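## Task

Take the gold-capped tube out of the rack by the window and seat it fully in a free well of the rack by the door. Nothing new may end up on the floor, and no tube may ever touch the floor. Every other tube must finish fully seated in a rack, though it may be shifted to another well of its own rack. The tubes are glass and break after a drop of more than a few centimetres (about one well's depth) or a hard knock. Release the tube and back the robot away at the end. The robot must not topple or be left leaning. A result that holds only because the robot is still supporting it does not count.

## Robot and tools

ROBOT. An omnidirectional wheeled base (strong wheel motors, 7 N m) carries a column roughly 1.75 m high. A carriage slides 0 to 1.0 m along it (lift_m) and holds two identical six-joint arms, each ending in a two-finger gripper. Each arm base sits near 0.57 m + lift_m above the floor; carriage parts extend about 0.15 m lower. A hand can reach 0.78 m from its shoulder but only about 0.38 m below its arm base. The hand is about 0.16 m long, 0.1 m wide, 0.14 m when open. Parked arm: joints 1-6 = 0, 0.05, 0.05, 1.45, 0, 0; with both parked the footprint is about 0.95 m wide by 0.7 m long. Cameras: carriage_camera (fixed, facing forward, tilted ~20 degrees down, 84.8 deg vertical FOV), left_wrist_camera and right_wrist_camera (looking out past the fingertips). All images are 672x504 pixels. Loose objects may occasionally get a small push from outside.

FRAMES. Base frame: origin on the floor below the base centre, x forward, y left, z up. left_hand and right_hand give the point between each hand's finger pads in this frame. quat_wxyz rotates base axes into hand axes; hand z runs along the fingers, and the fingers open along hand y. A hand pointing straight up with joints 1, 5, 6 at 0 reads (1, 0, 0, 0). The odometry frame is the base frame as it was when the scene began; base_odometry comes from wheel rotation, so slip is counted as movement. Heading: left positive, -3.142 to 3.142.

execute_actions. Argument actions: a list holding one action or nothing (empty returns state and images only). An action may have base, joints or both; their motions begin together. base takes exactly one key, a relative offset measured from the base position in the latest reported state: translate_m (metres, forward +, -2 to 2), strafe_m (metres, left +, -2 to 2), rotate_rad (radians, counter-clockwise +, -6.3 to 6.3). joints is a map of absolute targets by name, any subset: lift_m 0 to 1 m; for each side (left_/right_): joint1_rad -2.617 to 3.054 (swing about vertical, 0 forward, + left); joint2_rad 0 to 3.141 (shoulder: 0 upper arm back and level, 1.57 vertical, 3.14 forward and level); joint3_rad 0 to 3.141 (elbow: 0 folded, 3.14 straight); joint4_rad -1.57 to 1.57 (wrist pitch, 0 in line with forearm, + lifts the fingertips); joint5_rad -1.57 to 1.57 (wrist yaw, + turns fingertips to the right, opposite to joint1); joint6_rad -2.094 to 2.094 (roll about the finger axis, + clockwise viewed from the forearm); gripper_m 0 to 0.093 (pad gap in metres). Done tolerances: lift 0.004, joint1 0.02, joint2 and joint3 0.055, joint4 0.04, joint5 and joint6 0.02, gripper 0.004. An action runs at most 15 s. Joints you omit may still be driving toward an earlier target without any status saying so. Unknown keys or out-of-range numbers cause the whole call to be rejected with no motion. cameras: list of names, or all; omitted/null means all, [] means none. Once a result reports a stop, the rest of the calls in that same reply are skipped.

wait: seconds from 0 to 10; nothing new is commanded, returns state and images. zoom_image: camera plus region [x0, y0, x1, y1] in pixels of that camera's latest full image, top-left origin, at most 504 by 504. finished_scene: scene = number of the current scene; it ends that scene permanently and reports success, then gives the next task. A reply with no tool call ends the run.

RESULTS. base_status/joint_status: done (for the base: wheels turned the commanded amount, slip or not; a 1-2 mm move may fall short yet read done); off_target (stopped away from target, may keep pushing); contact_stop or time_out (target dropped, holds where it stopped). joint command not followed, with a cause line, means a self-collision check refused an arm's targets (gripper targets still run); named joints then show not_followed and may be retried on later actions. on_its_own lists uncommanded motion; held at is the held target, not the actual position. motor_effort: percent of maximum, + toward larger joint values, peak in brackets; readings carry a fixed bias (a few points plus up to half the value) and noise. Lift effort grows with load; if it keeps dropping while lowering, a hand is resting on something. drive_wheels (ignore sign) above its free-move level at rest means the base is still pressing. A holding gripper normally reads off_target. ARM HIT means an arm struck the robot hard. MOTOR HOT appears at 75 C; OVER-TEMPERATURE FAULT at 90 C (that arm halts 10 s) and 100 C (arm goes limp and falls); afterwards unreached keys say limit_stop_at_motor_heat and should be resent.

CAUTIONS. Glass tubes: lower gently, never drop or bump. Reported hand positions drift, more at long reach; a level hand sags 10-17 cm per kg. Gripper force is about 45-60 N per pad. Stretched arms heat quickly even unloaded, also during thinking. The self-check does not cover arm against column/base or gripper against the other arm; never let the arms collide or press together. To untangle after a refused command, move the refused arm clear first, the other in a later action. Arms have no contact stop and snap to targets when freed. Base and lift contact stops trigger late or not at all; the base may roll about 0.3 m after an arm touch. After a blocked drive, back off about 0.2 m along the reverse path (or turn back), repeat if still pressed. Beware the column striking table edges; reversing into one can tip the robot. Tipping risk rises with a high carriage, extended arms, loads, pulling or abrupt stops; only images reveal a lean. Shorter robot motion time is better.

Each tool is called after "Call:" in YAML: its name, and indented under it one key for each argument.

## Session

Call:
execute_actions:
  actions: []

Scene clock: 0.00 s.
base_odometry: x=+0.000 y=+0.000 heading=+0.000 (m, m, rad; odometry frame)
base_status: not commanded
joint_positions: lift_m=+0.301 left_joint1_rad=-0.017 left_joint2_rad=+0.049 left_joint3_rad=+0.057 left_joint4_rad=+1.438 left_joint5_rad=-0.002 left_joint6_rad=+0.043 left_gripper_m=+0.094 right_joint1_rad=-0.011 right_joint2_rad=+0.022 right_joint3_rad=+0.062 right_joint4_rad=+1.388 right_joint5_rad=+0.021 right_joint6_rad=+0.048 right_gripper_m=+0.094
joint_status: not commanded
motor_effort: lift_m=+22 drive_wheels=+1 (%)
left_hand: x=+0.3110 y=+0.3469 z=+1.2798 quat_wxyz=(+0.998, +0.001, +0.062, +0.013) (m; base frame)
right_hand: x=+0.3129 y=-0.3511 z=+1.2801 quat_wxyz=(+0.997, +0.012, +0.071, +0.018) (m; base frame)
pictures: carriage_camera, left_wrist_camera, right_wrist_camera
Images, in order (width x height): carriage_camera 672x504, left_wrist_camera 672x504, right_wrist_camera 672x504.

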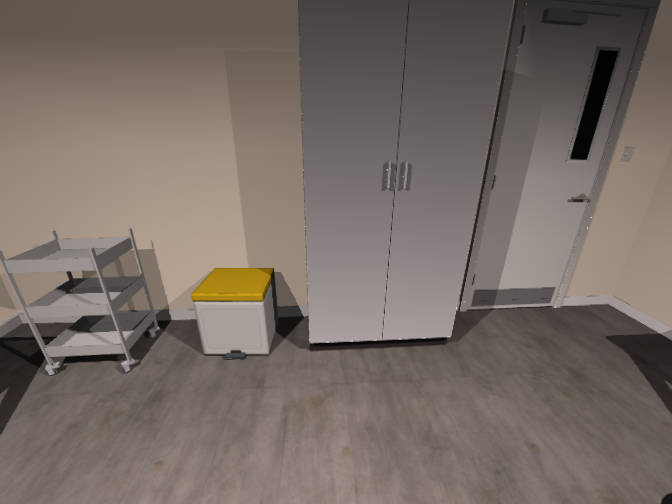

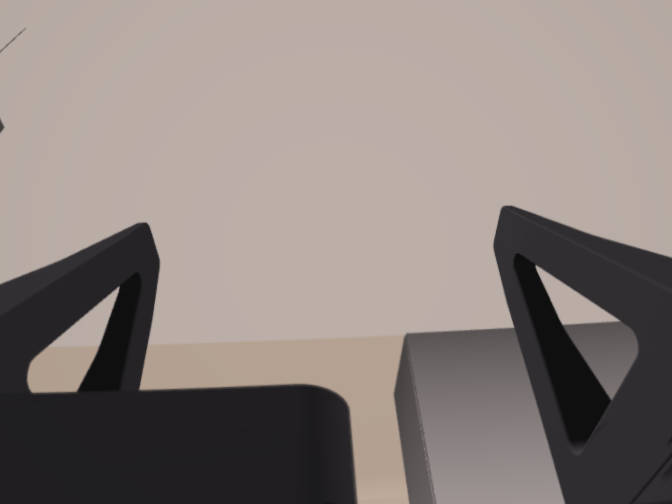

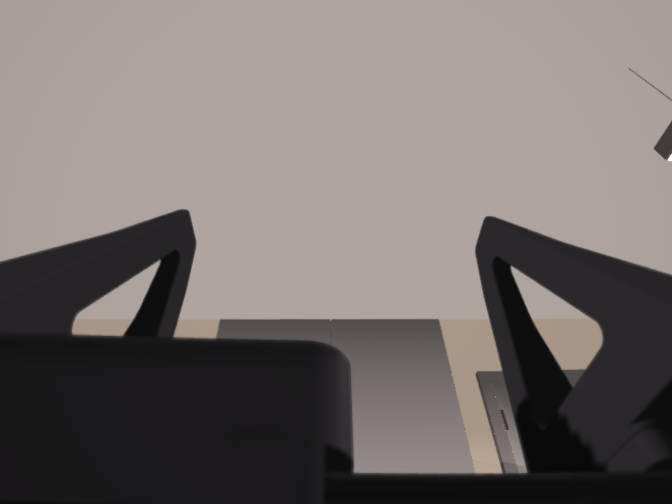

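Call:
execute_actions:
  actions:
    - {"base":{"rotate_rad":-1.57}}
  cameras: ["carriage_camera"]

Call:
execute_actions:
  actions:
    - {"base":{"rotate_rad":-1.57}}
  cameras: ["carriage_camera"]

Call:
execute_actions:
  actions:
    - {"base":{"rotate_rad":-1.57}}
  cameras: ["carriage_camera"]

Scene clock: 3.37 s.
base_odometry: x=+0.000 y=+0.000 heading=-1.569 (m, m, rad; odometry frame)
base_status: done
joint_positions: lift_m=+0.301 left_joint1_rad=-0.017 left_joint2_rad=+0.049 left_joint3_rad=+0.057 left_joint4_rad=+1.437 left_joint5_rad=-0.002 left_joint6_rad=+0.043 left_gripper_m=+0.094 right_joint1_rad=-0.011 right_joint2_rad=+0.022 right_joint3_rad=+0.062 right_joint4_rad=+1.386 right_joint5_rad=+0.021 right_joint6_rad=+0.048 right_gripper_m=+0.094
joint_status: not commanded
motor_effort: lift_m=+22(22) drive_wheels=+11(21) (%)
left_hand: x=+0.3114 y=+0.3469 z=+1.2798 quat_wxyz=(+0.998, +0.001, +0.063, +0.013) (m; base frame)
right_hand: x=+0.3133 y=-0.3511 z=+1.2800 quat_wxyz=(+0.997, +0.012, +0.072, +0.018) (m; base frame)
pictures: carriage_camera
Images, in order (width x height): carriage_camera 672x504.

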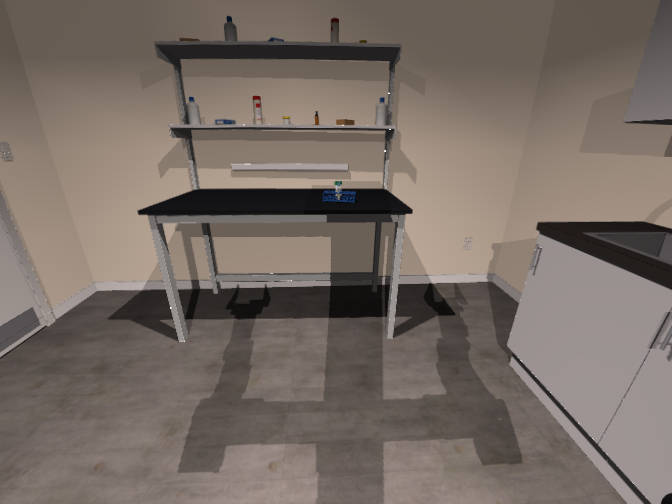

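Scene clock: 6.57 s.
base_odometry: x=+0.000 y=+0.000 heading=-3.138 (m, m, rad; odometry frame)
base_status: done
joint_positions: lift_m=+0.301 left_joint1_rad=-0.017 left_joint2_rad=+0.049 left_joint3_rad=+0.057 left_joint4_rad=+1.437 left_joint5_rad=-0.002 left_joint6_rad=+0.043 left_gripper_m=+0.094 right_joint1_rad=-0.011 right_joint2_rad=+0.022 right_joint3_rad=+0.062 right_joint4_rad=+1.386 right_joint5_rad=+0.021 right_joint6_rad=+0.048 right_gripper_m=+0.094
joint_status: not commanded
motor_effort: lift_m=+22(22) drive_wheels=+10(19) (%)
left_hand: x=+0.3114 y=+0.3469 z=+1.2798 quat_wxyz=(+0.998, +0.001, +0.063, +0.013) (m; base frame)
right_hand: x=+0.3135 y=-0.3511 z=+1.2800 quat_wxyz=(+0.997, +0.012, +0.072, +0.018) (m; base frame)
pictures: carriage_camera
Images, in order (width x height): carriage_camera 672x504.

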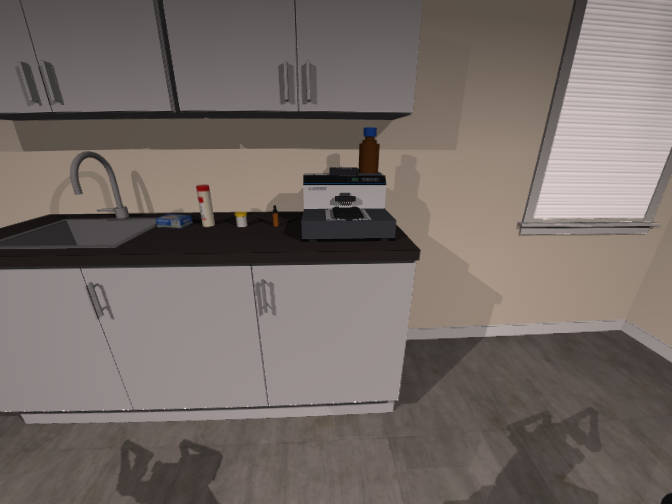

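Scene clock: 9.67 s.
base_odometry: x=+0.000 y=+0.000 heading=+1.576 (m, m, rad; odometry frame)
base_status: done
joint_positions: lift_m=+0.301 left_joint1_rad=-0.017 left_joint2_rad=+0.049 left_joint3_rad=+0.057 left_joint4_rad=+1.437 left_joint5_rad=-0.002 left_joint6_rad=+0.043 left_gripper_m=+0.094 right_joint1_rad=-0.011 right_joint2_rad=+0.022 right_joint3_rad=+0.062 right_joint4_rad=+1.385 right_joint5_rad=+0.021 right_joint6_rad=+0.048 right_gripper_m=+0.094
joint_status: not commanded
motor_effort: lift_m=+22(22) drive_wheels=+11(19) (%)
left_hand: x=+0.3113 y=+0.3469 z=+1.2798 quat_wxyz=(+0.998, +0.001, +0.063, +0.013) (m; base frame)
right_hand: x=+0.3136 y=-0.3511 z=+1.2800 quat_wxyz=(+0.997, +0.012, +0.072, +0.018) (m; base frame)
pictures: carriage_camera
Images, in order (width x height): carriage_camera 672x504.

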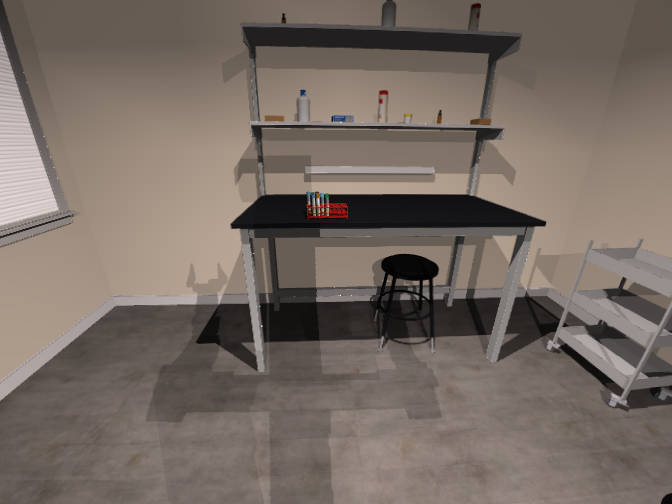

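Call:
execute_actions:
  actions:
    - {"base":{"translate_m":0.6},"joints":{"lift_m":0.65,"right_joint2_rad":1.9,"right_joint3_rad":1.5,"right_joint4_rad":-1.17,"right_joint1_rad":0,"right_joint5_rad":0,"right_joint6_rad":0}}

Scene clock: 13.50 s.
base_odometry: x=-0.001 y=+0.600 heading=+1.574 (m, m, rad; odometry frame)
base_status: done
joint_positions: lift_m=+0.650 left_joint1_rad=-0.017 left_joint2_rad=+0.049 left_joint3_rad=+0.057 left_joint4_rad=+1.437 left_joint5_rad=-0.002 left_joint6_rad=+0.043 left_gripper_m=+0.094 right_joint1_rad=-0.007 right_joint2_rad=+1.881 right_joint3_rad=+1.485 right_joint4_rad=-1.162 right_joint5_rad=+0.004 right_joint6_rad=+0.008 right_gripper_m=+0.094
joint_status: all done
motor_effort: lift_m=+23(28) drive_wheels=-14(28) (%)
left_hand: x=+0.3113 y=+0.3469 z=+1.6288 quat_wxyz=(+0.998, +0.001, +0.063, +0.013) (m; base frame)
right_hand: x=+0.6324 y=-0.3504 z=+1.2762 quat_wxyz=(+0.006, +0.008, +1.000, -0.002) (m; base frame)
pictures: carriage_camera, left_wrist_camera, right_wrist_camera
Images, in order (width x height): carriage_camera 672x504, left_wrist_camera 672x504, right_wrist_camera 672x504.

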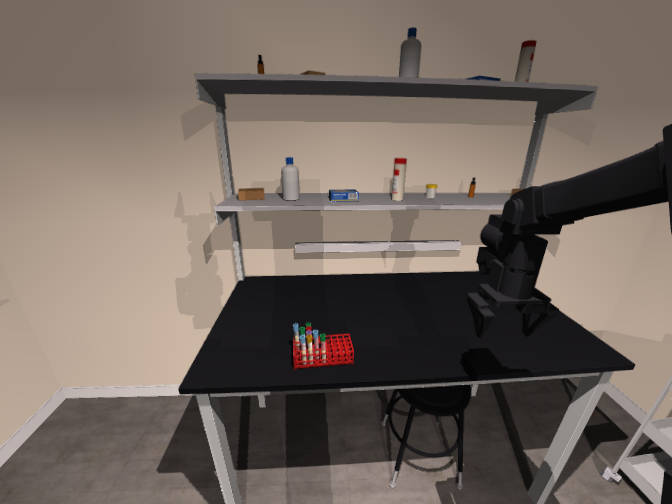

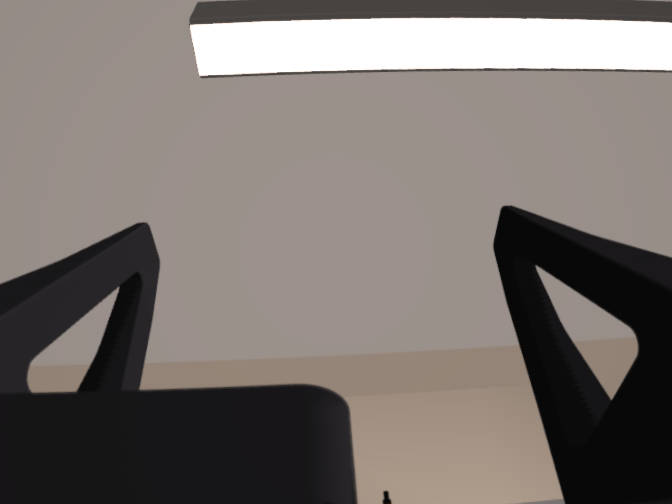

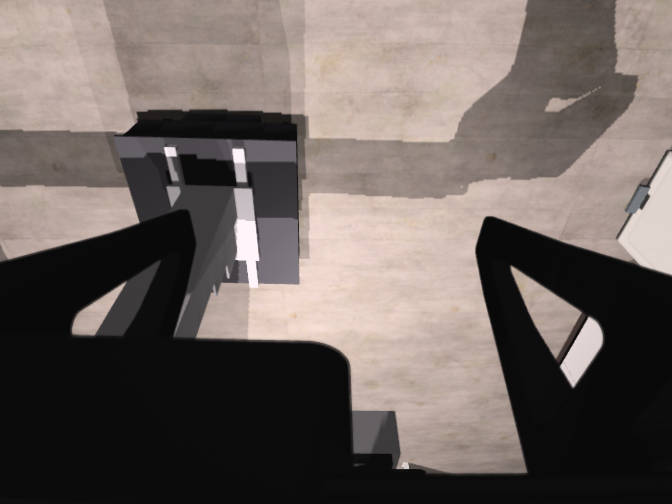

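Call:
execute_actions:
  actions:
    - {"base":{"strafe_m":0.45}}
  cameras: []

Call:
execute_actions:
  actions:
    - {"base":{"translate_m":0.25}}

Scene clock: 17.10 s.
base_odometry: x=-0.451 y=+0.599 heading=+1.573 (m, m, rad; odometry frame)
base_status: done
joint_positions: lift_m=+0.650 left_joint1_rad=-0.017 left_joint2_rad=+0.049 left_joint3_rad=+0.057 left_joint4_rad=+1.437 left_joint5_rad=-0.002 left_joint6_rad=+0.043 left_gripper_m=+0.094 right_joint1_rad=-0.001 right_joint2_rad=+1.882 right_joint3_rad=+1.485 right_joint4_rad=-1.165 right_joint5_rad=+0.003 right_joint6_rad=+0.008 right_gripper_m=+0.094
joint_status: not commanded
motor_effort: lift_m=+23(23) drive_wheels=-5(17) (%)
left_hand: x=+0.3114 y=+0.3469 z=+1.6288 quat_wxyz=(+0.998, +0.001, +0.063, +0.013) (m; base frame)
right_hand: x=+0.6316 y=-0.3479 z=+1.2760 quat_wxyz=(+0.004, +0.004, +1.000, -0.002) (m; base frame)
pictures: none
No camera images: the call's "cameras" was empty. Leave "cameras" out to get every camera's image.

Scene clock: 19.40 s.
base_odometry: x=-0.453 y=+0.849 heading=+1.574 (m, m, rad; odometry frame)
base_status: done
joint_positions: lift_m=+0.650 left_joint1_rad=-0.017 left_joint2_rad=+0.049 left_joint3_rad=+0.057 left_joint4_rad=+1.436 left_joint5_rad=-0.002 left_joint6_rad=+0.043 left_gripper_m=+0.094 right_joint1_rad=-0.001 right_joint2_rad=+1.885 right_joint3_rad=+1.485 right_joint4_rad=-1.166 right_joint5_rad=+0.003 right_joint6_rad=+0.008 right_gripper_m=+0.094
joint_status: not commanded
motor_effort: lift_m=+23(23) drive_wheels=-10(18) (%)
left_hand: x=+0.3116 y=+0.3469 z=+1.6288 quat_wxyz=(+0.998, +0.001, +0.064, +0.013) (m; base frame)
right_hand: x=+0.6313 y=-0.3479 z=+1.2749 quat_wxyz=(+0.002, +0.004, +1.000, -0.002) (m; base frame)
pictures: carriage_camera, left_wrist_camera, right_wrist_camera
Images, in order (width x height): carriage_camera 672x504, left_wrist_camera 672x504, right_wrist_camera 672x504.

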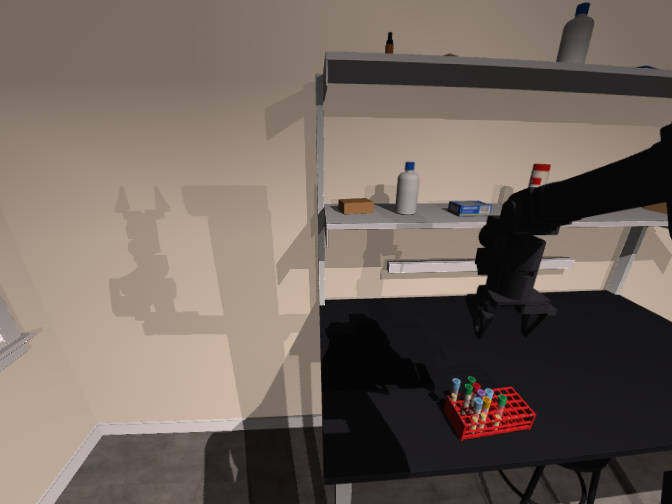

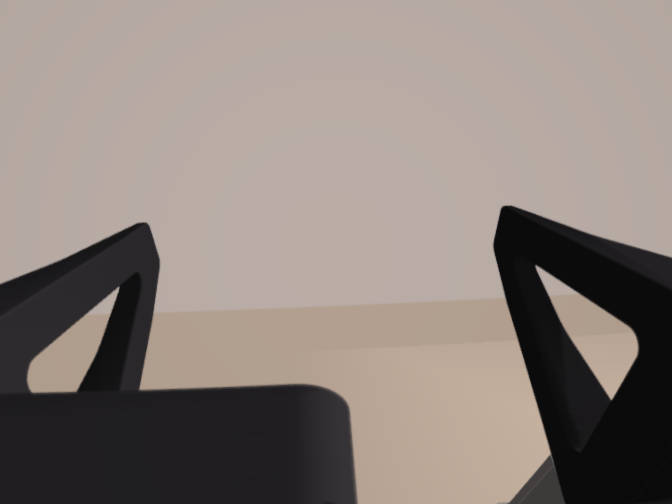

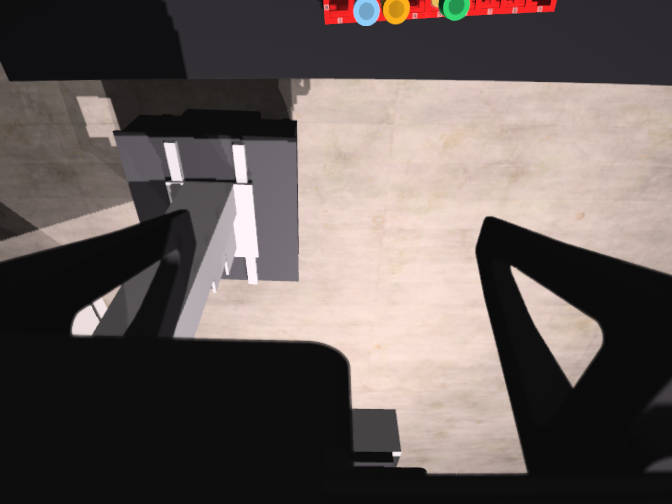

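Call:
execute_actions:
  actions:
    - {"base":{"translate_m":0.08},"joints":{"lift_m":0.5,"right_gripper_m":0.035}}

Scene clock: 21.17 s.
base_odometry: x=-0.453 y=+0.929 heading=+1.575 (m, m, rad; odometry frame)
base_status: done
joint_positions: lift_m=+0.500 left_joint1_rad=-0.017 left_joint2_rad=+0.049 left_joint3_rad=+0.057 left_joint4_rad=+1.436 left_joint5_rad=-0.002 left_joint6_rad=+0.043 left_gripper_m=+0.094 right_joint1_rad=-0.001 right_joint2_rad=+1.898 right_joint3_rad=+1.492 right_joint4_rad=-1.166 right_joint5_rad=+0.003 right_joint6_rad=+0.008 right_gripper_m=+0.035
joint_status: all done
motor_effort: lift_m=+21(21) drive_wheels=-9(17) (%)
left_hand: x=+0.3114 y=+0.3470 z=+1.4792 quat_wxyz=(+0.998, +0.001, +0.063, +0.013) (m; base frame)
right_hand: x=+0.6328 y=-0.3478 z=+1.1227 quat_wxyz=(-0.001, +0.004, +1.000, -0.001) (m; base frame)
pictures: carriage_camera, left_wrist_camera, right_wrist_camera
Images, in order (width x height): carriage_camera 672x504, left_wrist_camera 672x504, right_wrist_camera 672x504.

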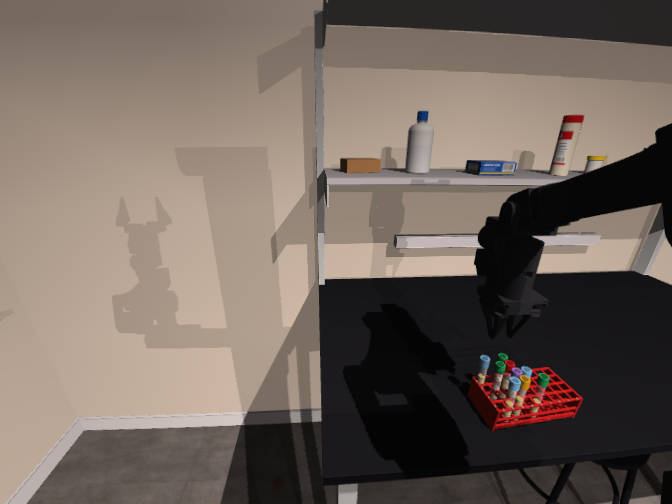

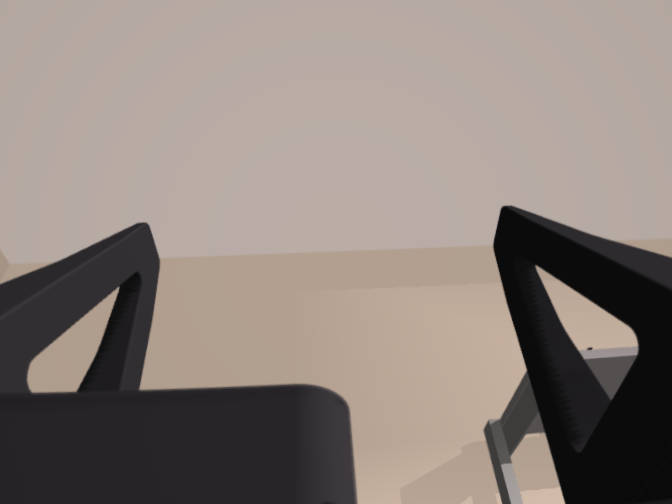

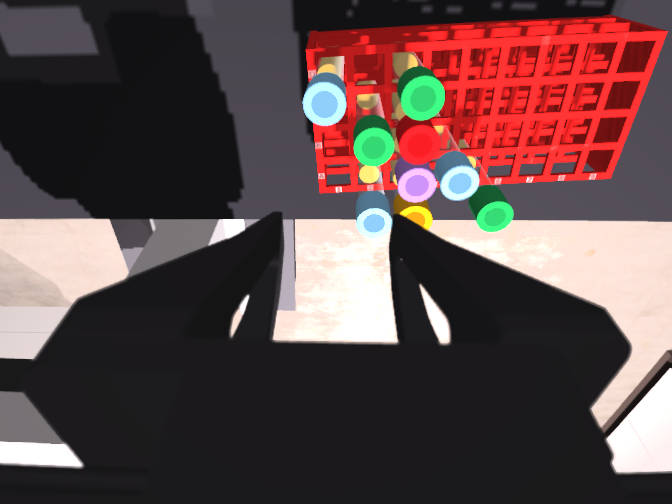

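Call:
zoom_image:
  camera: "carriage_camera"
  region: [450,290,610,440]

Region (450, 290, 610, 440) of carriage_camera's 672x504 image, scaled by 3.150, with more detail than that image has; it fills the top 472 rows of this view, and the rest is white.

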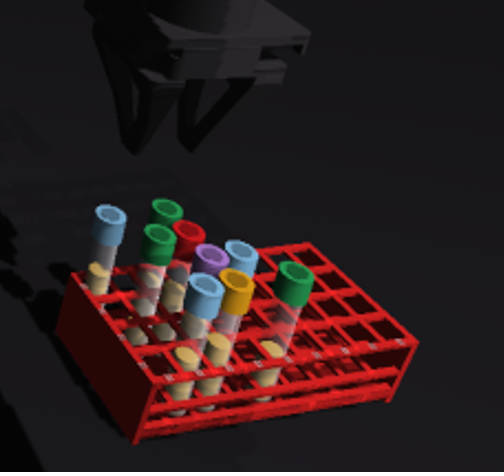

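Call:
execute_actions:
  actions:
    - {"base":{"translate_m":-0.045},"joints":{"lift_m":0.475,"right_gripper_m":0.027}}
  cameras: []

Call:
execute_actions:
  actions:
    - {"base":{"strafe_m":-0.038}}
  cameras: ["carriage_camera","right_wrist_camera"]

Scene clock: 23.33 s.
base_odometry: x=-0.453 y=+0.884 heading=+1.575 (m, m, rad; odometry frame)
base_status: done
joint_positions: lift_m=+0.475 left_joint1_rad=-0.017 left_joint2_rad=+0.049 left_joint3_rad=+0.057 left_joint4_rad=+1.436 left_joint5_rad=-0.002 left_joint6_rad=+0.043 left_gripper_m=+0.094 right_joint1_rad=-0.001 right_joint2_rad=+1.897 right_joint3_rad=+1.492 right_joint4_rad=-1.165 right_joint5_rad=+0.003 right_joint6_rad=+0.008 right_gripper_m=+0.027
joint_status: all done
motor_effort: lift_m=+21(22) drive_wheels=+1(17) (%)
left_hand: x=+0.3115 y=+0.3470 z=+1.4541 quat_wxyz=(+0.998, +0.001, +0.063, +0.013) (m; base frame)
right_hand: x=+0.6330 y=-0.3478 z=+1.0978 quat_wxyz=(+0.000, +0.004, +1.000, -0.001) (m; base frame)
pictures: none
No camera images: the call's "cameras" was empty. Leave "cameras" out to get every camera's image.

Scene clock: 24.47 s.
base_odometry: x=-0.415 y=+0.885 heading=+1.576 (m, m, rad; odometry frame)
base_status: done
joint_positions: lift_m=+0.475 left_joint1_rad=-0.017 left_joint2_rad=+0.049 left_joint3_rad=+0.057 left_joint4_rad=+1.436 left_joint5_rad=-0.002 left_joint6_rad=+0.043 left_gripper_m=+0.094 right_joint1_rad=-0.001 right_joint2_rad=+1.897 right_joint3_rad=+1.492 right_joint4_rad=-1.165 right_joint5_rad=+0.002 right_joint6_rad=+0.008 right_gripper_m=+0.027
joint_status: not commanded
motor_effort: lift_m=+21(21) drive_wheels=+5(15) (%)
left_hand: x=+0.3115 y=+0.3470 z=+1.4541 quat_wxyz=(+0.998, +0.001, +0.063, +0.013) (m; base frame)
right_hand: x=+0.6330 y=-0.3477 z=+1.0978 quat_wxyz=(+0.000, +0.004, +1.000, -0.001) (m; base frame)
pictures: carriage_camera, right_wrist_camera
Images, in order (width x height): carriage_camera 672x504, right_wrist_camera 672x504.

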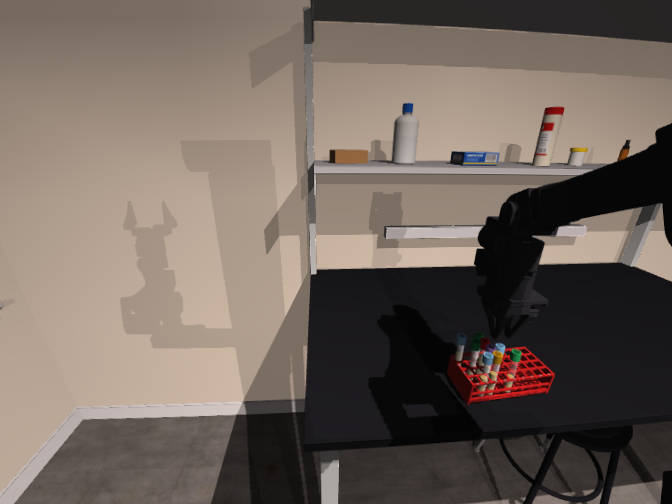

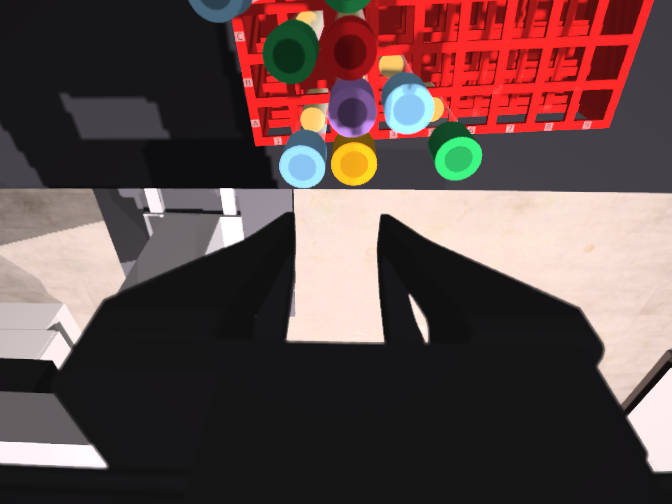

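Call:
execute_actions:
  actions:
    - {"base":{"translate_m":-0.04},"joints":{"lift_m":0.43,"right_gripper_m":0.035}}
  cameras: ["carriage_camera","right_wrist_camera"]

Scene clock: 26.00 s.
base_odometry: x=-0.415 y=+0.845 heading=+1.576 (m, m, rad; odometry frame)
base_status: done
joint_positions: lift_m=+0.430 left_joint1_rad=-0.017 left_joint2_rad=+0.049 left_joint3_rad=+0.057 left_joint4_rad=+1.437 left_joint5_rad=-0.002 left_joint6_rad=+0.043 left_gripper_m=+0.094 right_joint1_rad=-0.001 right_joint2_rad=+1.898 right_joint3_rad=+1.492 right_joint4_rad=-1.167 right_joint5_rad=+0.002 right_joint6_rad=+0.008 right_gripper_m=+0.035
joint_status: all done
motor_effort: lift_m=+21(21) drive_wheels=-2(11) (%)
left_hand: x=+0.3112 y=+0.3470 z=+1.4091 quat_wxyz=(+0.998, +0.001, +0.063, +0.013) (m; base frame)
right_hand: x=+0.6325 y=-0.3477 z=+1.0527 quat_wxyz=(-0.001, +0.004, +1.000, -0.001) (m; base frame)
pictures: carriage_camera, right_wrist_camera
Images, in order (width x height): carriage_camera 672x504, right_wrist_camera 672x504.

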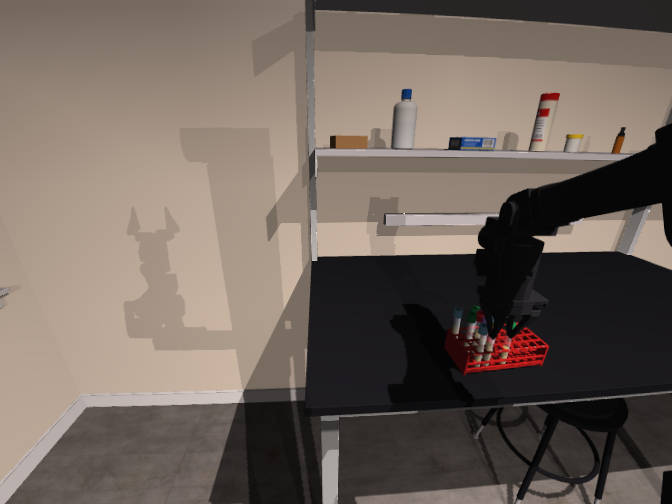

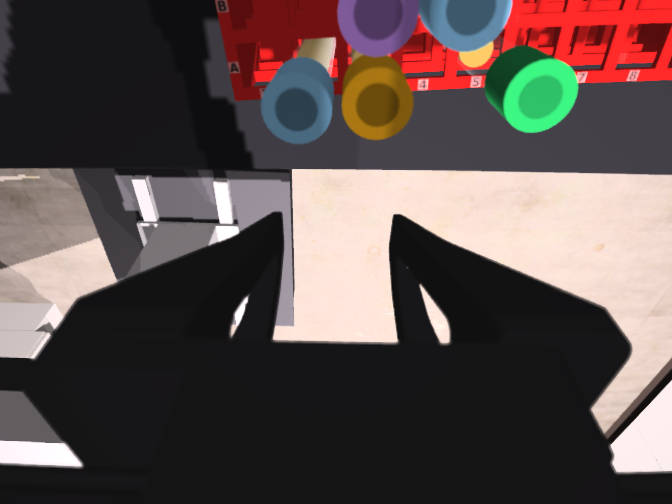

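Call:
execute_actions:
  actions:
    - {"base":{"strafe_m":-0.011},"joints":{"lift_m":0.45,"right_gripper_m":0.024}}
  cameras: []

Call:
execute_actions:
  actions:
    - {"base":{"translate_m":0.031}}
  cameras: ["carriage_camera","right_wrist_camera"]

Scene clock: 27.60 s.
base_odometry: x=-0.404 y=+0.845 heading=+1.576 (m, m, rad; odometry frame)
base_status: done
joint_positions: lift_m=+0.450 left_joint1_rad=-0.017 left_joint2_rad=+0.049 left_joint3_rad=+0.057 left_joint4_rad=+1.437 left_joint5_rad=-0.002 left_joint6_rad=+0.043 left_gripper_m=+0.094 right_joint1_rad=+0.000 right_joint2_rad=+1.891 right_joint3_rad=+1.492 right_joint4_rad=-1.168 right_joint5_rad=+0.002 right_joint6_rad=+0.008 right_gripper_m=+0.024
joint_status: all done
motor_effort: lift_m=+22(28) drive_wheels=+0(9) (%)
left_hand: x=+0.3111 y=+0.3470 z=+1.4290 quat_wxyz=(+0.998, +0.001, +0.063, +0.013) (m; base frame)
right_hand: x=+0.6325 y=-0.3475 z=+1.0748 quat_wxyz=(+0.002, +0.004, +1.000, -0.001) (m; base frame)
pictures: none
No camera images: the call's "cameras" was empty. Leave "cameras" out to get every camera's image.

Scene clock: 29.27 s.
base_odometry: x=-0.404 y=+0.875 heading=+1.575 (m, m, rad; odometry frame)
base_status: done
joint_positions: lift_m=+0.450 left_joint1_rad=-0.017 left_joint2_rad=+0.049 left_joint3_rad=+0.057 left_joint4_rad=+1.437 left_joint5_rad=-0.002 left_joint6_rad=+0.043 left_gripper_m=+0.094 right_joint1_rad=+0.000 right_joint2_rad=+1.892 right_joint3_rad=+1.492 right_joint4_rad=-1.167 right_joint5_rad=+0.002 right_joint6_rad=+0.008 right_gripper_m=+0.024
joint_status: not commanded
motor_effort: lift_m=+22(23) drive_wheels=+8(11) (%)
left_hand: x=+0.3111 y=+0.3470 z=+1.4290 quat_wxyz=(+0.998, +0.001, +0.063, +0.013) (m; base frame)
right_hand: x=+0.6327 y=-0.3475 z=+1.0744 quat_wxyz=(+0.001, +0.004, +1.000, -0.001) (m; base frame)
pictures: carriage_camera, right_wrist_camera
Images, in order (width x height): carriage_camera 672x504, right_wrist_camera 672x504.

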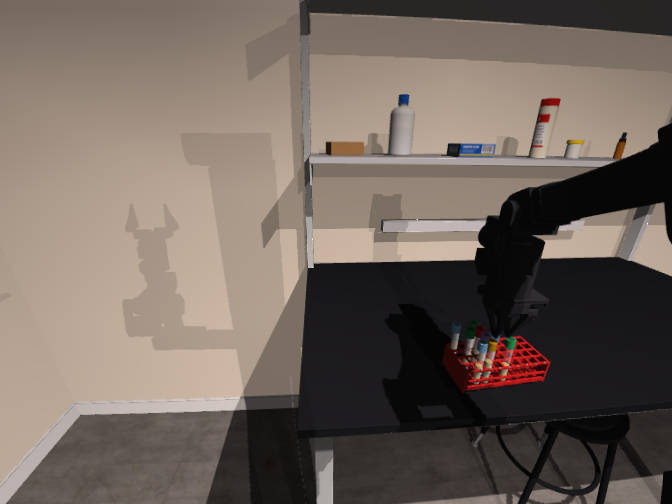

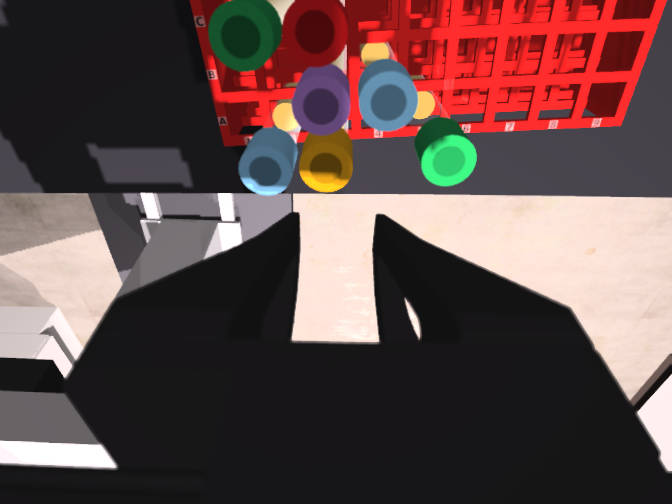

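Call:
execute_actions:
  actions:
    - {"base":{"translate_m":0.013}}
  cameras: []

Call:
execute_actions:
  actions:
    - {"base":{"strafe_m":0.004},"joints":{"lift_m":0.44}}
  cameras: ["right_wrist_camera"]

Scene clock: 30.20 s.
base_odometry: x=-0.403 y=+0.888 heading=+1.574 (m, m, rad; odometry frame)
base_status: done
joint_positions: lift_m=+0.450 left_joint1_rad=-0.017 left_joint2_rad=+0.049 left_joint3_rad=+0.057 left_joint4_rad=+1.439 left_joint5_rad=-0.002 left_joint6_rad=+0.043 left_gripper_m=+0.094 right_joint1_rad=+0.000 right_joint2_rad=+1.892 right_joint3_rad=+1.492 right_joint4_rad=-1.168 right_joint5_rad=+0.002 right_joint6_rad=+0.008 right_gripper_m=+0.024
joint_status: not commanded
motor_effort: lift_m=+23(23) drive_wheels=+8(15) (%)
left_hand: x=+0.3107 y=+0.3470 z=+1.4290 quat_wxyz=(+0.998, +0.001, +0.062, +0.013) (m; base frame)
right_hand: x=+0.6325 y=-0.3475 z=+1.0744 quat_wxyz=(+0.001, +0.004, +1.000, -0.001) (m; base frame)
pictures: none
No camera images: the call's "cameras" was empty. Leave "cameras" out to get every camera's image.

Scene clock: 31.47 s.
base_odometry: x=-0.407 y=+0.888 heading=+1.573 (m, m, rad; odometry frame)
base_status: done
joint_positions: lift_m=+0.440 left_joint1_rad=-0.017 left_joint2_rad=+0.049 left_joint3_rad=+0.057 left_joint4_rad=+1.439 left_joint5_rad=-0.002 left_joint6_rad=+0.043 left_gripper_m=+0.094 right_joint1_rad=+0.001 right_joint2_rad=+1.896 right_joint3_rad=+1.492 right_joint4_rad=-1.168 right_joint5_rad=+0.001 right_joint6_rad=+0.008 right_gripper_m=+0.024
joint_status: all done
motor_effort: lift_m=+22(22) drive_wheels=+7(16) (%)
left_hand: x=+0.3107 y=+0.3470 z=+1.4192 quat_wxyz=(+0.998, +0.001, +0.062, +0.013) (m; base frame)
right_hand: x=+0.6324 y=-0.3471 z=+1.0633 quat_wxyz=(-0.001, +0.004, +1.000, -0.001) (m; base frame)
pictures: right_wrist_camera
Images, in order (width x height): right_wrist_camera 672x504.

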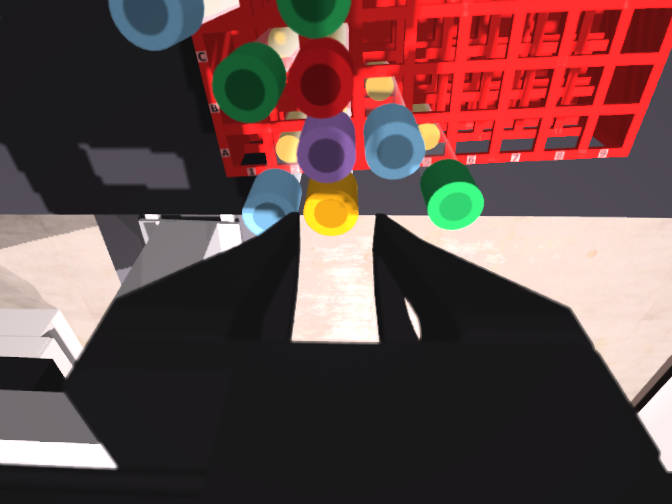

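Call:
execute_actions:
  actions:
    - {"joints":{"lift_m":0.422}}
  cameras: ["carriage_camera","right_wrist_camera"]

Scene clock: 32.23 s.
base_odometry: x=-0.407 y=+0.888 heading=+1.573 (m, m, rad; odometry frame)
base_status: not commanded
joint_positions: lift_m=+0.422 left_joint1_rad=-0.017 left_joint2_rad=+0.049 left_joint3_rad=+0.057 left_joint4_rad=+1.439 left_joint5_rad=-0.002 left_joint6_rad=+0.043 left_gripper_m=+0.094 right_joint1_rad=+0.000 right_joint2_rad=+1.881 right_joint3_rad=+1.502 right_joint4_rad=-1.168 right_joint5_rad=+0.000 right_joint6_rad=+0.008 right_gripper_m=+0.024
joint_status: all done
motor_effort: lift_m=+21(21) drive_wheels=+7(10) (%)
left_hand: x=+0.3108 y=+0.3470 z=+1.4012 quat_wxyz=(+0.998, +0.001, +0.062, +0.013) (m; base frame)
right_hand: x=+0.6360 y=-0.3473 z=+1.0532 quat_wxyz=(+0.012, +0.004, +1.000, +0.000) (m; base frame)
pictures: carriage_camera, right_wrist_camera
Images, in order (width x height): carriage_camera 672x504, right_wrist_camera 672x504.

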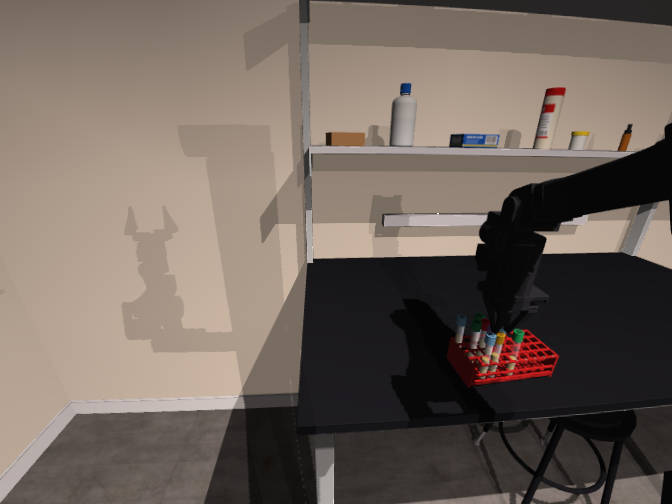

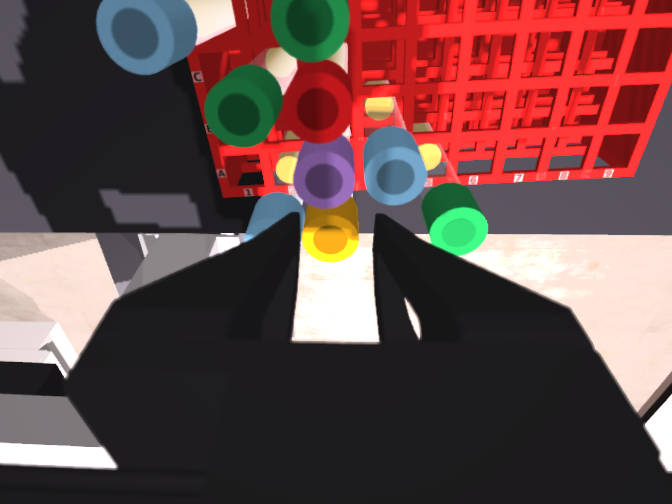

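Call:
execute_actions:
  actions:
    - {"base":{"translate_m":-0.011},"joints":{"lift_m":0.438}}
  cameras: ["right_wrist_camera"]

Call:
execute_actions:
  actions:
    - {"joints":{"lift_m":0.424}}
  cameras: ["carriage_camera","right_wrist_camera"]

Scene clock: 33.23 s.
base_odometry: x=-0.407 y=+0.877 heading=+1.574 (m, m, rad; odometry frame)
base_status: done
joint_positions: lift_m=+0.438 left_joint1_rad=-0.017 left_joint2_rad=+0.049 left_joint3_rad=+0.057 left_joint4_rad=+1.438 left_joint5_rad=-0.002 left_joint6_rad=+0.043 left_gripper_m=+0.094 right_joint1_rad=+0.000 right_joint2_rad=+1.889 right_joint3_rad=+1.502 right_joint4_rad=-1.168 right_joint5_rad=+0.000 right_joint6_rad=+0.008 right_gripper_m=+0.024
joint_status: all done
motor_effort: lift_m=+22(27) drive_wheels=-10(19) (%)
left_hand: x=+0.3110 y=+0.3470 z=+1.4170 quat_wxyz=(+0.998, +0.001, +0.062, +0.013) (m; base frame)
right_hand: x=+0.6355 y=-0.3473 z=+1.0661 quat_wxyz=(+0.008, +0.004, +1.000, +0.000) (m; base frame)
pictures: right_wrist_camera
Images, in order (width x height): right_wrist_camera 672x504.

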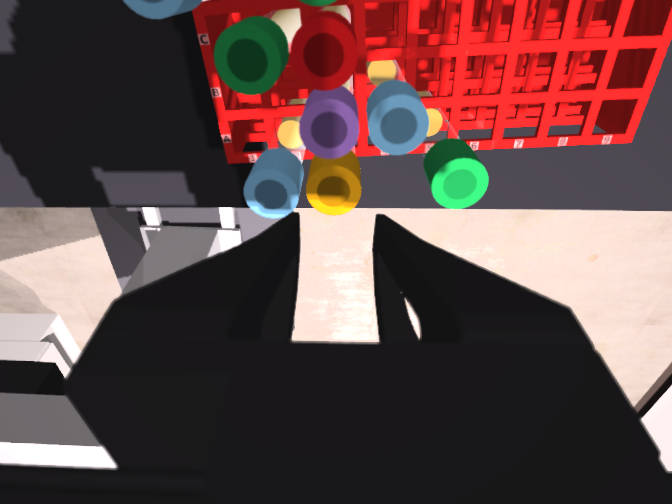

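Scene clock: 33.93 s.
base_odometry: x=-0.407 y=+0.877 heading=+1.574 (m, m, rad; odometry frame)
base_status: not commanded
joint_positions: lift_m=+0.424 left_joint1_rad=-0.017 left_joint2_rad=+0.049 left_joint3_rad=+0.057 left_joint4_rad=+1.437 left_joint5_rad=-0.002 left_joint6_rad=+0.043 left_gripper_m=+0.094 right_joint1_rad=+0.000 right_joint2_rad=+1.886 right_joint3_rad=+1.503 right_joint4_rad=-1.168 right_joint5_rad=+0.000 right_joint6_rad=+0.007 right_gripper_m=+0.024
joint_status: all done
motor_effort: lift_m=+20(21) drive_wheels=-9(10) (%)
left_hand: x=+0.3112 y=+0.3470 z=+1.4033 quat_wxyz=(+0.998, +0.001, +0.063, +0.013) (m; base frame)
right_hand: x=+0.6361 y=-0.3473 z=+1.0537 quat_wxyz=(+0.010, +0.004, +1.000, +0.000) (m; base frame)
pictures: carriage_camera, right_wrist_camera
Images, in order (width x height): carriage_camera 672x504, right_wrist_camera 672x504.

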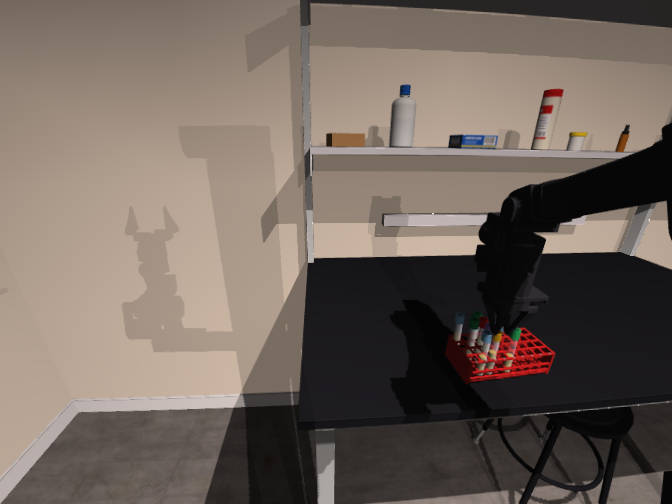

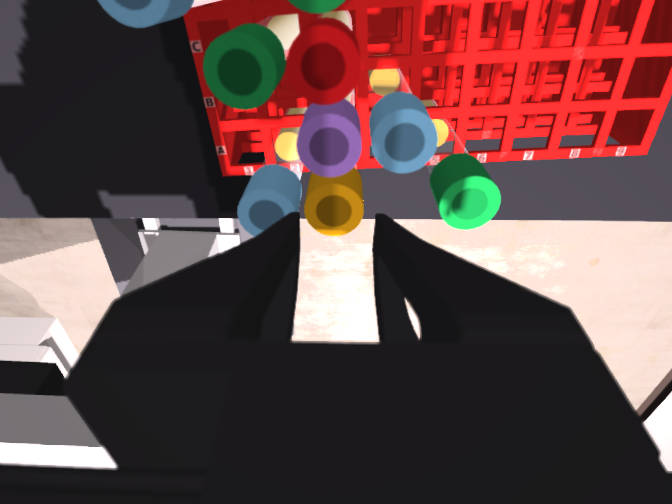

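Call:
execute_actions:
  actions:
    - {"joints":{"lift_m":0.405}}
  cameras: ["carriage_camera","right_wrist_camera"]

Scene clock: 34.80 s.
base_odometry: x=-0.407 y=+0.877 heading=+1.574 (m, m, rad; odometry frame)
base_status: not commanded
joint_positions: lift_m=+0.405 left_joint1_rad=-0.017 left_joint2_rad=+0.049 left_joint3_rad=+0.057 left_joint4_rad=+1.437 left_joint5_rad=-0.002 left_joint6_rad=+0.043 left_gripper_m=+0.094 right_joint1_rad=+0.000 right_joint2_rad=+1.848 right_joint3_rad=+1.518 right_joint4_rad=-1.190 right_joint5_rad=+0.001 right_joint6_rad=+0.007 right_gripper_m=+0.024
joint_status: all done
motor_effort: lift_m=+19(19) drive_wheels=-8(9) (%)
left_hand: x=+0.3111 y=+0.3470 z=+1.3844 quat_wxyz=(+0.998, +0.001, +0.063, +0.013) (m; base frame)
right_hand: x=+0.6356 y=-0.3473 z=+1.0513 quat_wxyz=(+0.025, +0.004, +1.000, +0.000) (m; base frame)
pictures: carriage_camera, right_wrist_camera
Images, in order (width x height): carriage_camera 672x504, right_wrist_camera 672x504.

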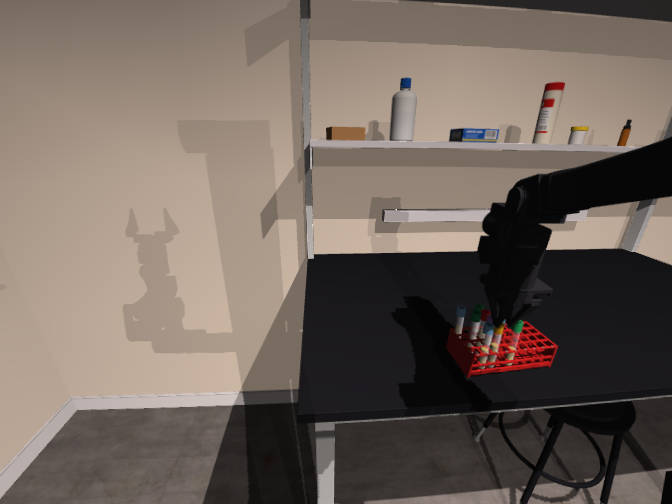

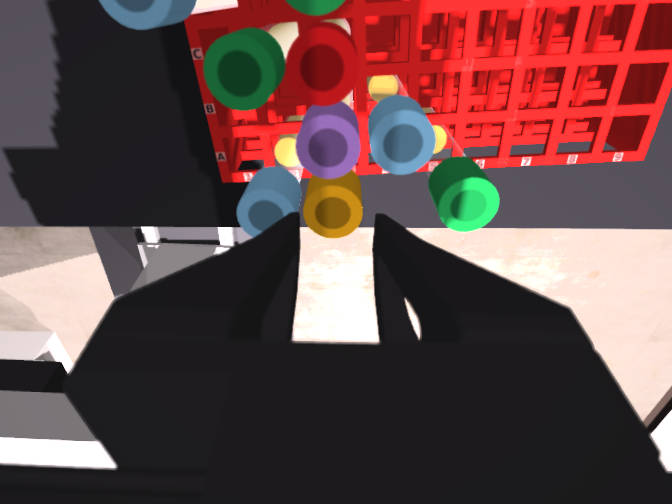

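Call:
execute_actions:
  actions:
    - {"joints":{"lift_m":0.47}}
  cameras: []

Call:
execute_actions:
  actions:
    - {"base":{"translate_m":-0.3},"joints":{"right_joint2_rad":2.2,"right_joint3_rad":1.4,"right_joint4_rad":0.6,"right_gripper_m":0.024}}

Scene clock: 36.07 s.
base_odometry: x=-0.407 y=+0.877 heading=+1.574 (m, m, rad; odometry frame)
base_status: not commanded
joint_positions: lift_m=+0.470 left_joint1_rad=-0.017 left_joint2_rad=+0.049 left_joint3_rad=+0.057 left_joint4_rad=+1.437 left_joint5_rad=-0.002 left_joint6_rad=+0.043 left_gripper_m=+0.094 right_joint1_rad=+0.000 right_joint2_rad=+1.892 right_joint3_rad=+1.518 right_joint4_rad=-1.171 right_joint5_rad=+0.001 right_joint6_rad=+0.007 right_gripper_m=+0.024
joint_status: all done
motor_effort: lift_m=+23(28) drive_wheels=-9(9) (%)
left_hand: x=+0.3111 y=+0.3470 z=+1.4490 quat_wxyz=(+0.998, +0.001, +0.063, +0.013) (m; base frame)
right_hand: x=+0.6391 y=-0.3473 z=+1.1012 quat_wxyz=(+0.013, +0.004, +1.000, +0.000) (m; base frame)
pictures: none
No camera images: the call's "cameras" was empty. Leave "cameras" out to get every camera's image.

Scene clock: 38.53 s.
base_odometry: x=-0.406 y=+0.577 heading=+1.574 (m, m, rad; odometry frame)
base_status: done
joint_positions: lift_m=+0.470 left_joint1_rad=-0.017 left_joint2_rad=+0.049 left_joint3_rad=+0.057 left_joint4_rad=+1.437 left_joint5_rad=-0.003 left_joint6_rad=+0.043 left_gripper_m=+0.094 right_joint1_rad=-0.004 right_joint2_rad=+2.201 right_joint3_rad=+1.413 right_joint4_rad=+0.610 right_joint5_rad=-0.007 right_joint6_rad=+0.002 right_gripper_m=+0.024
joint_status: all done
motor_effort: lift_m=+20(23) drive_wheels=-2(18) (%)
left_hand: x=+0.3112 y=+0.3471 z=+1.4493 quat_wxyz=(+0.998, +0.001, +0.063, +0.013) (m; base frame)
right_hand: x=+0.9125 y=-0.3487 z=+1.1692 quat_wxyz=(+0.642, +0.000, +0.767, +0.002) (m; base frame)
pictures: carriage_camera, left_wrist_camera, right_wrist_camera
Images, in order (width x height): carriage_camera 672x504, left_wrist_camera 672x504, right_wrist_camera 672x504.

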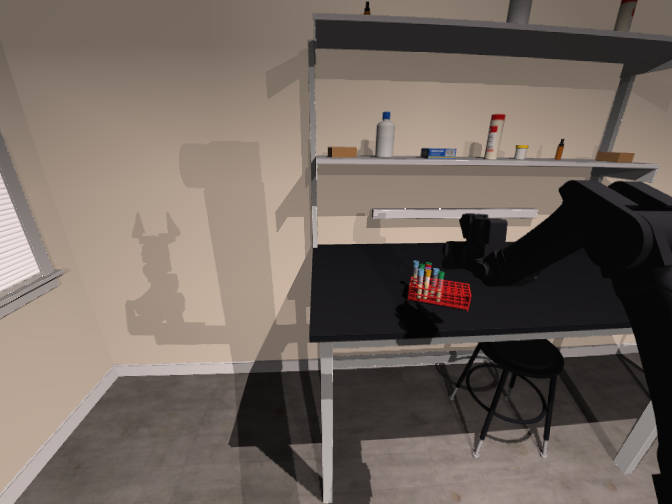

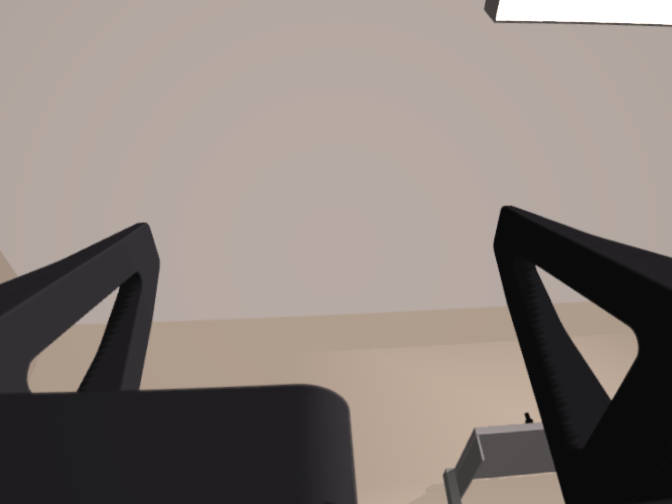

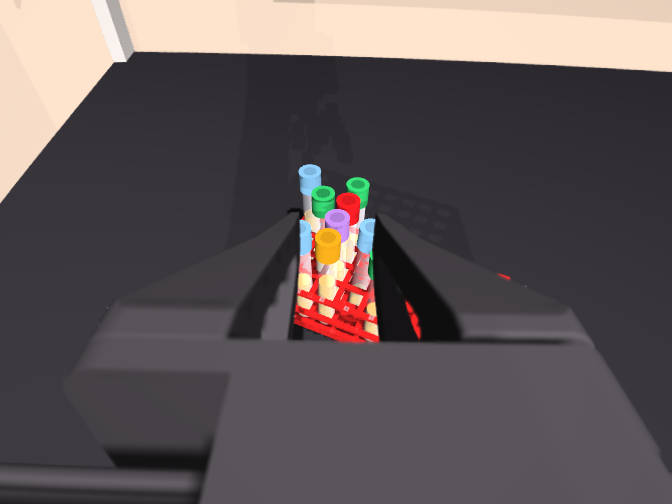

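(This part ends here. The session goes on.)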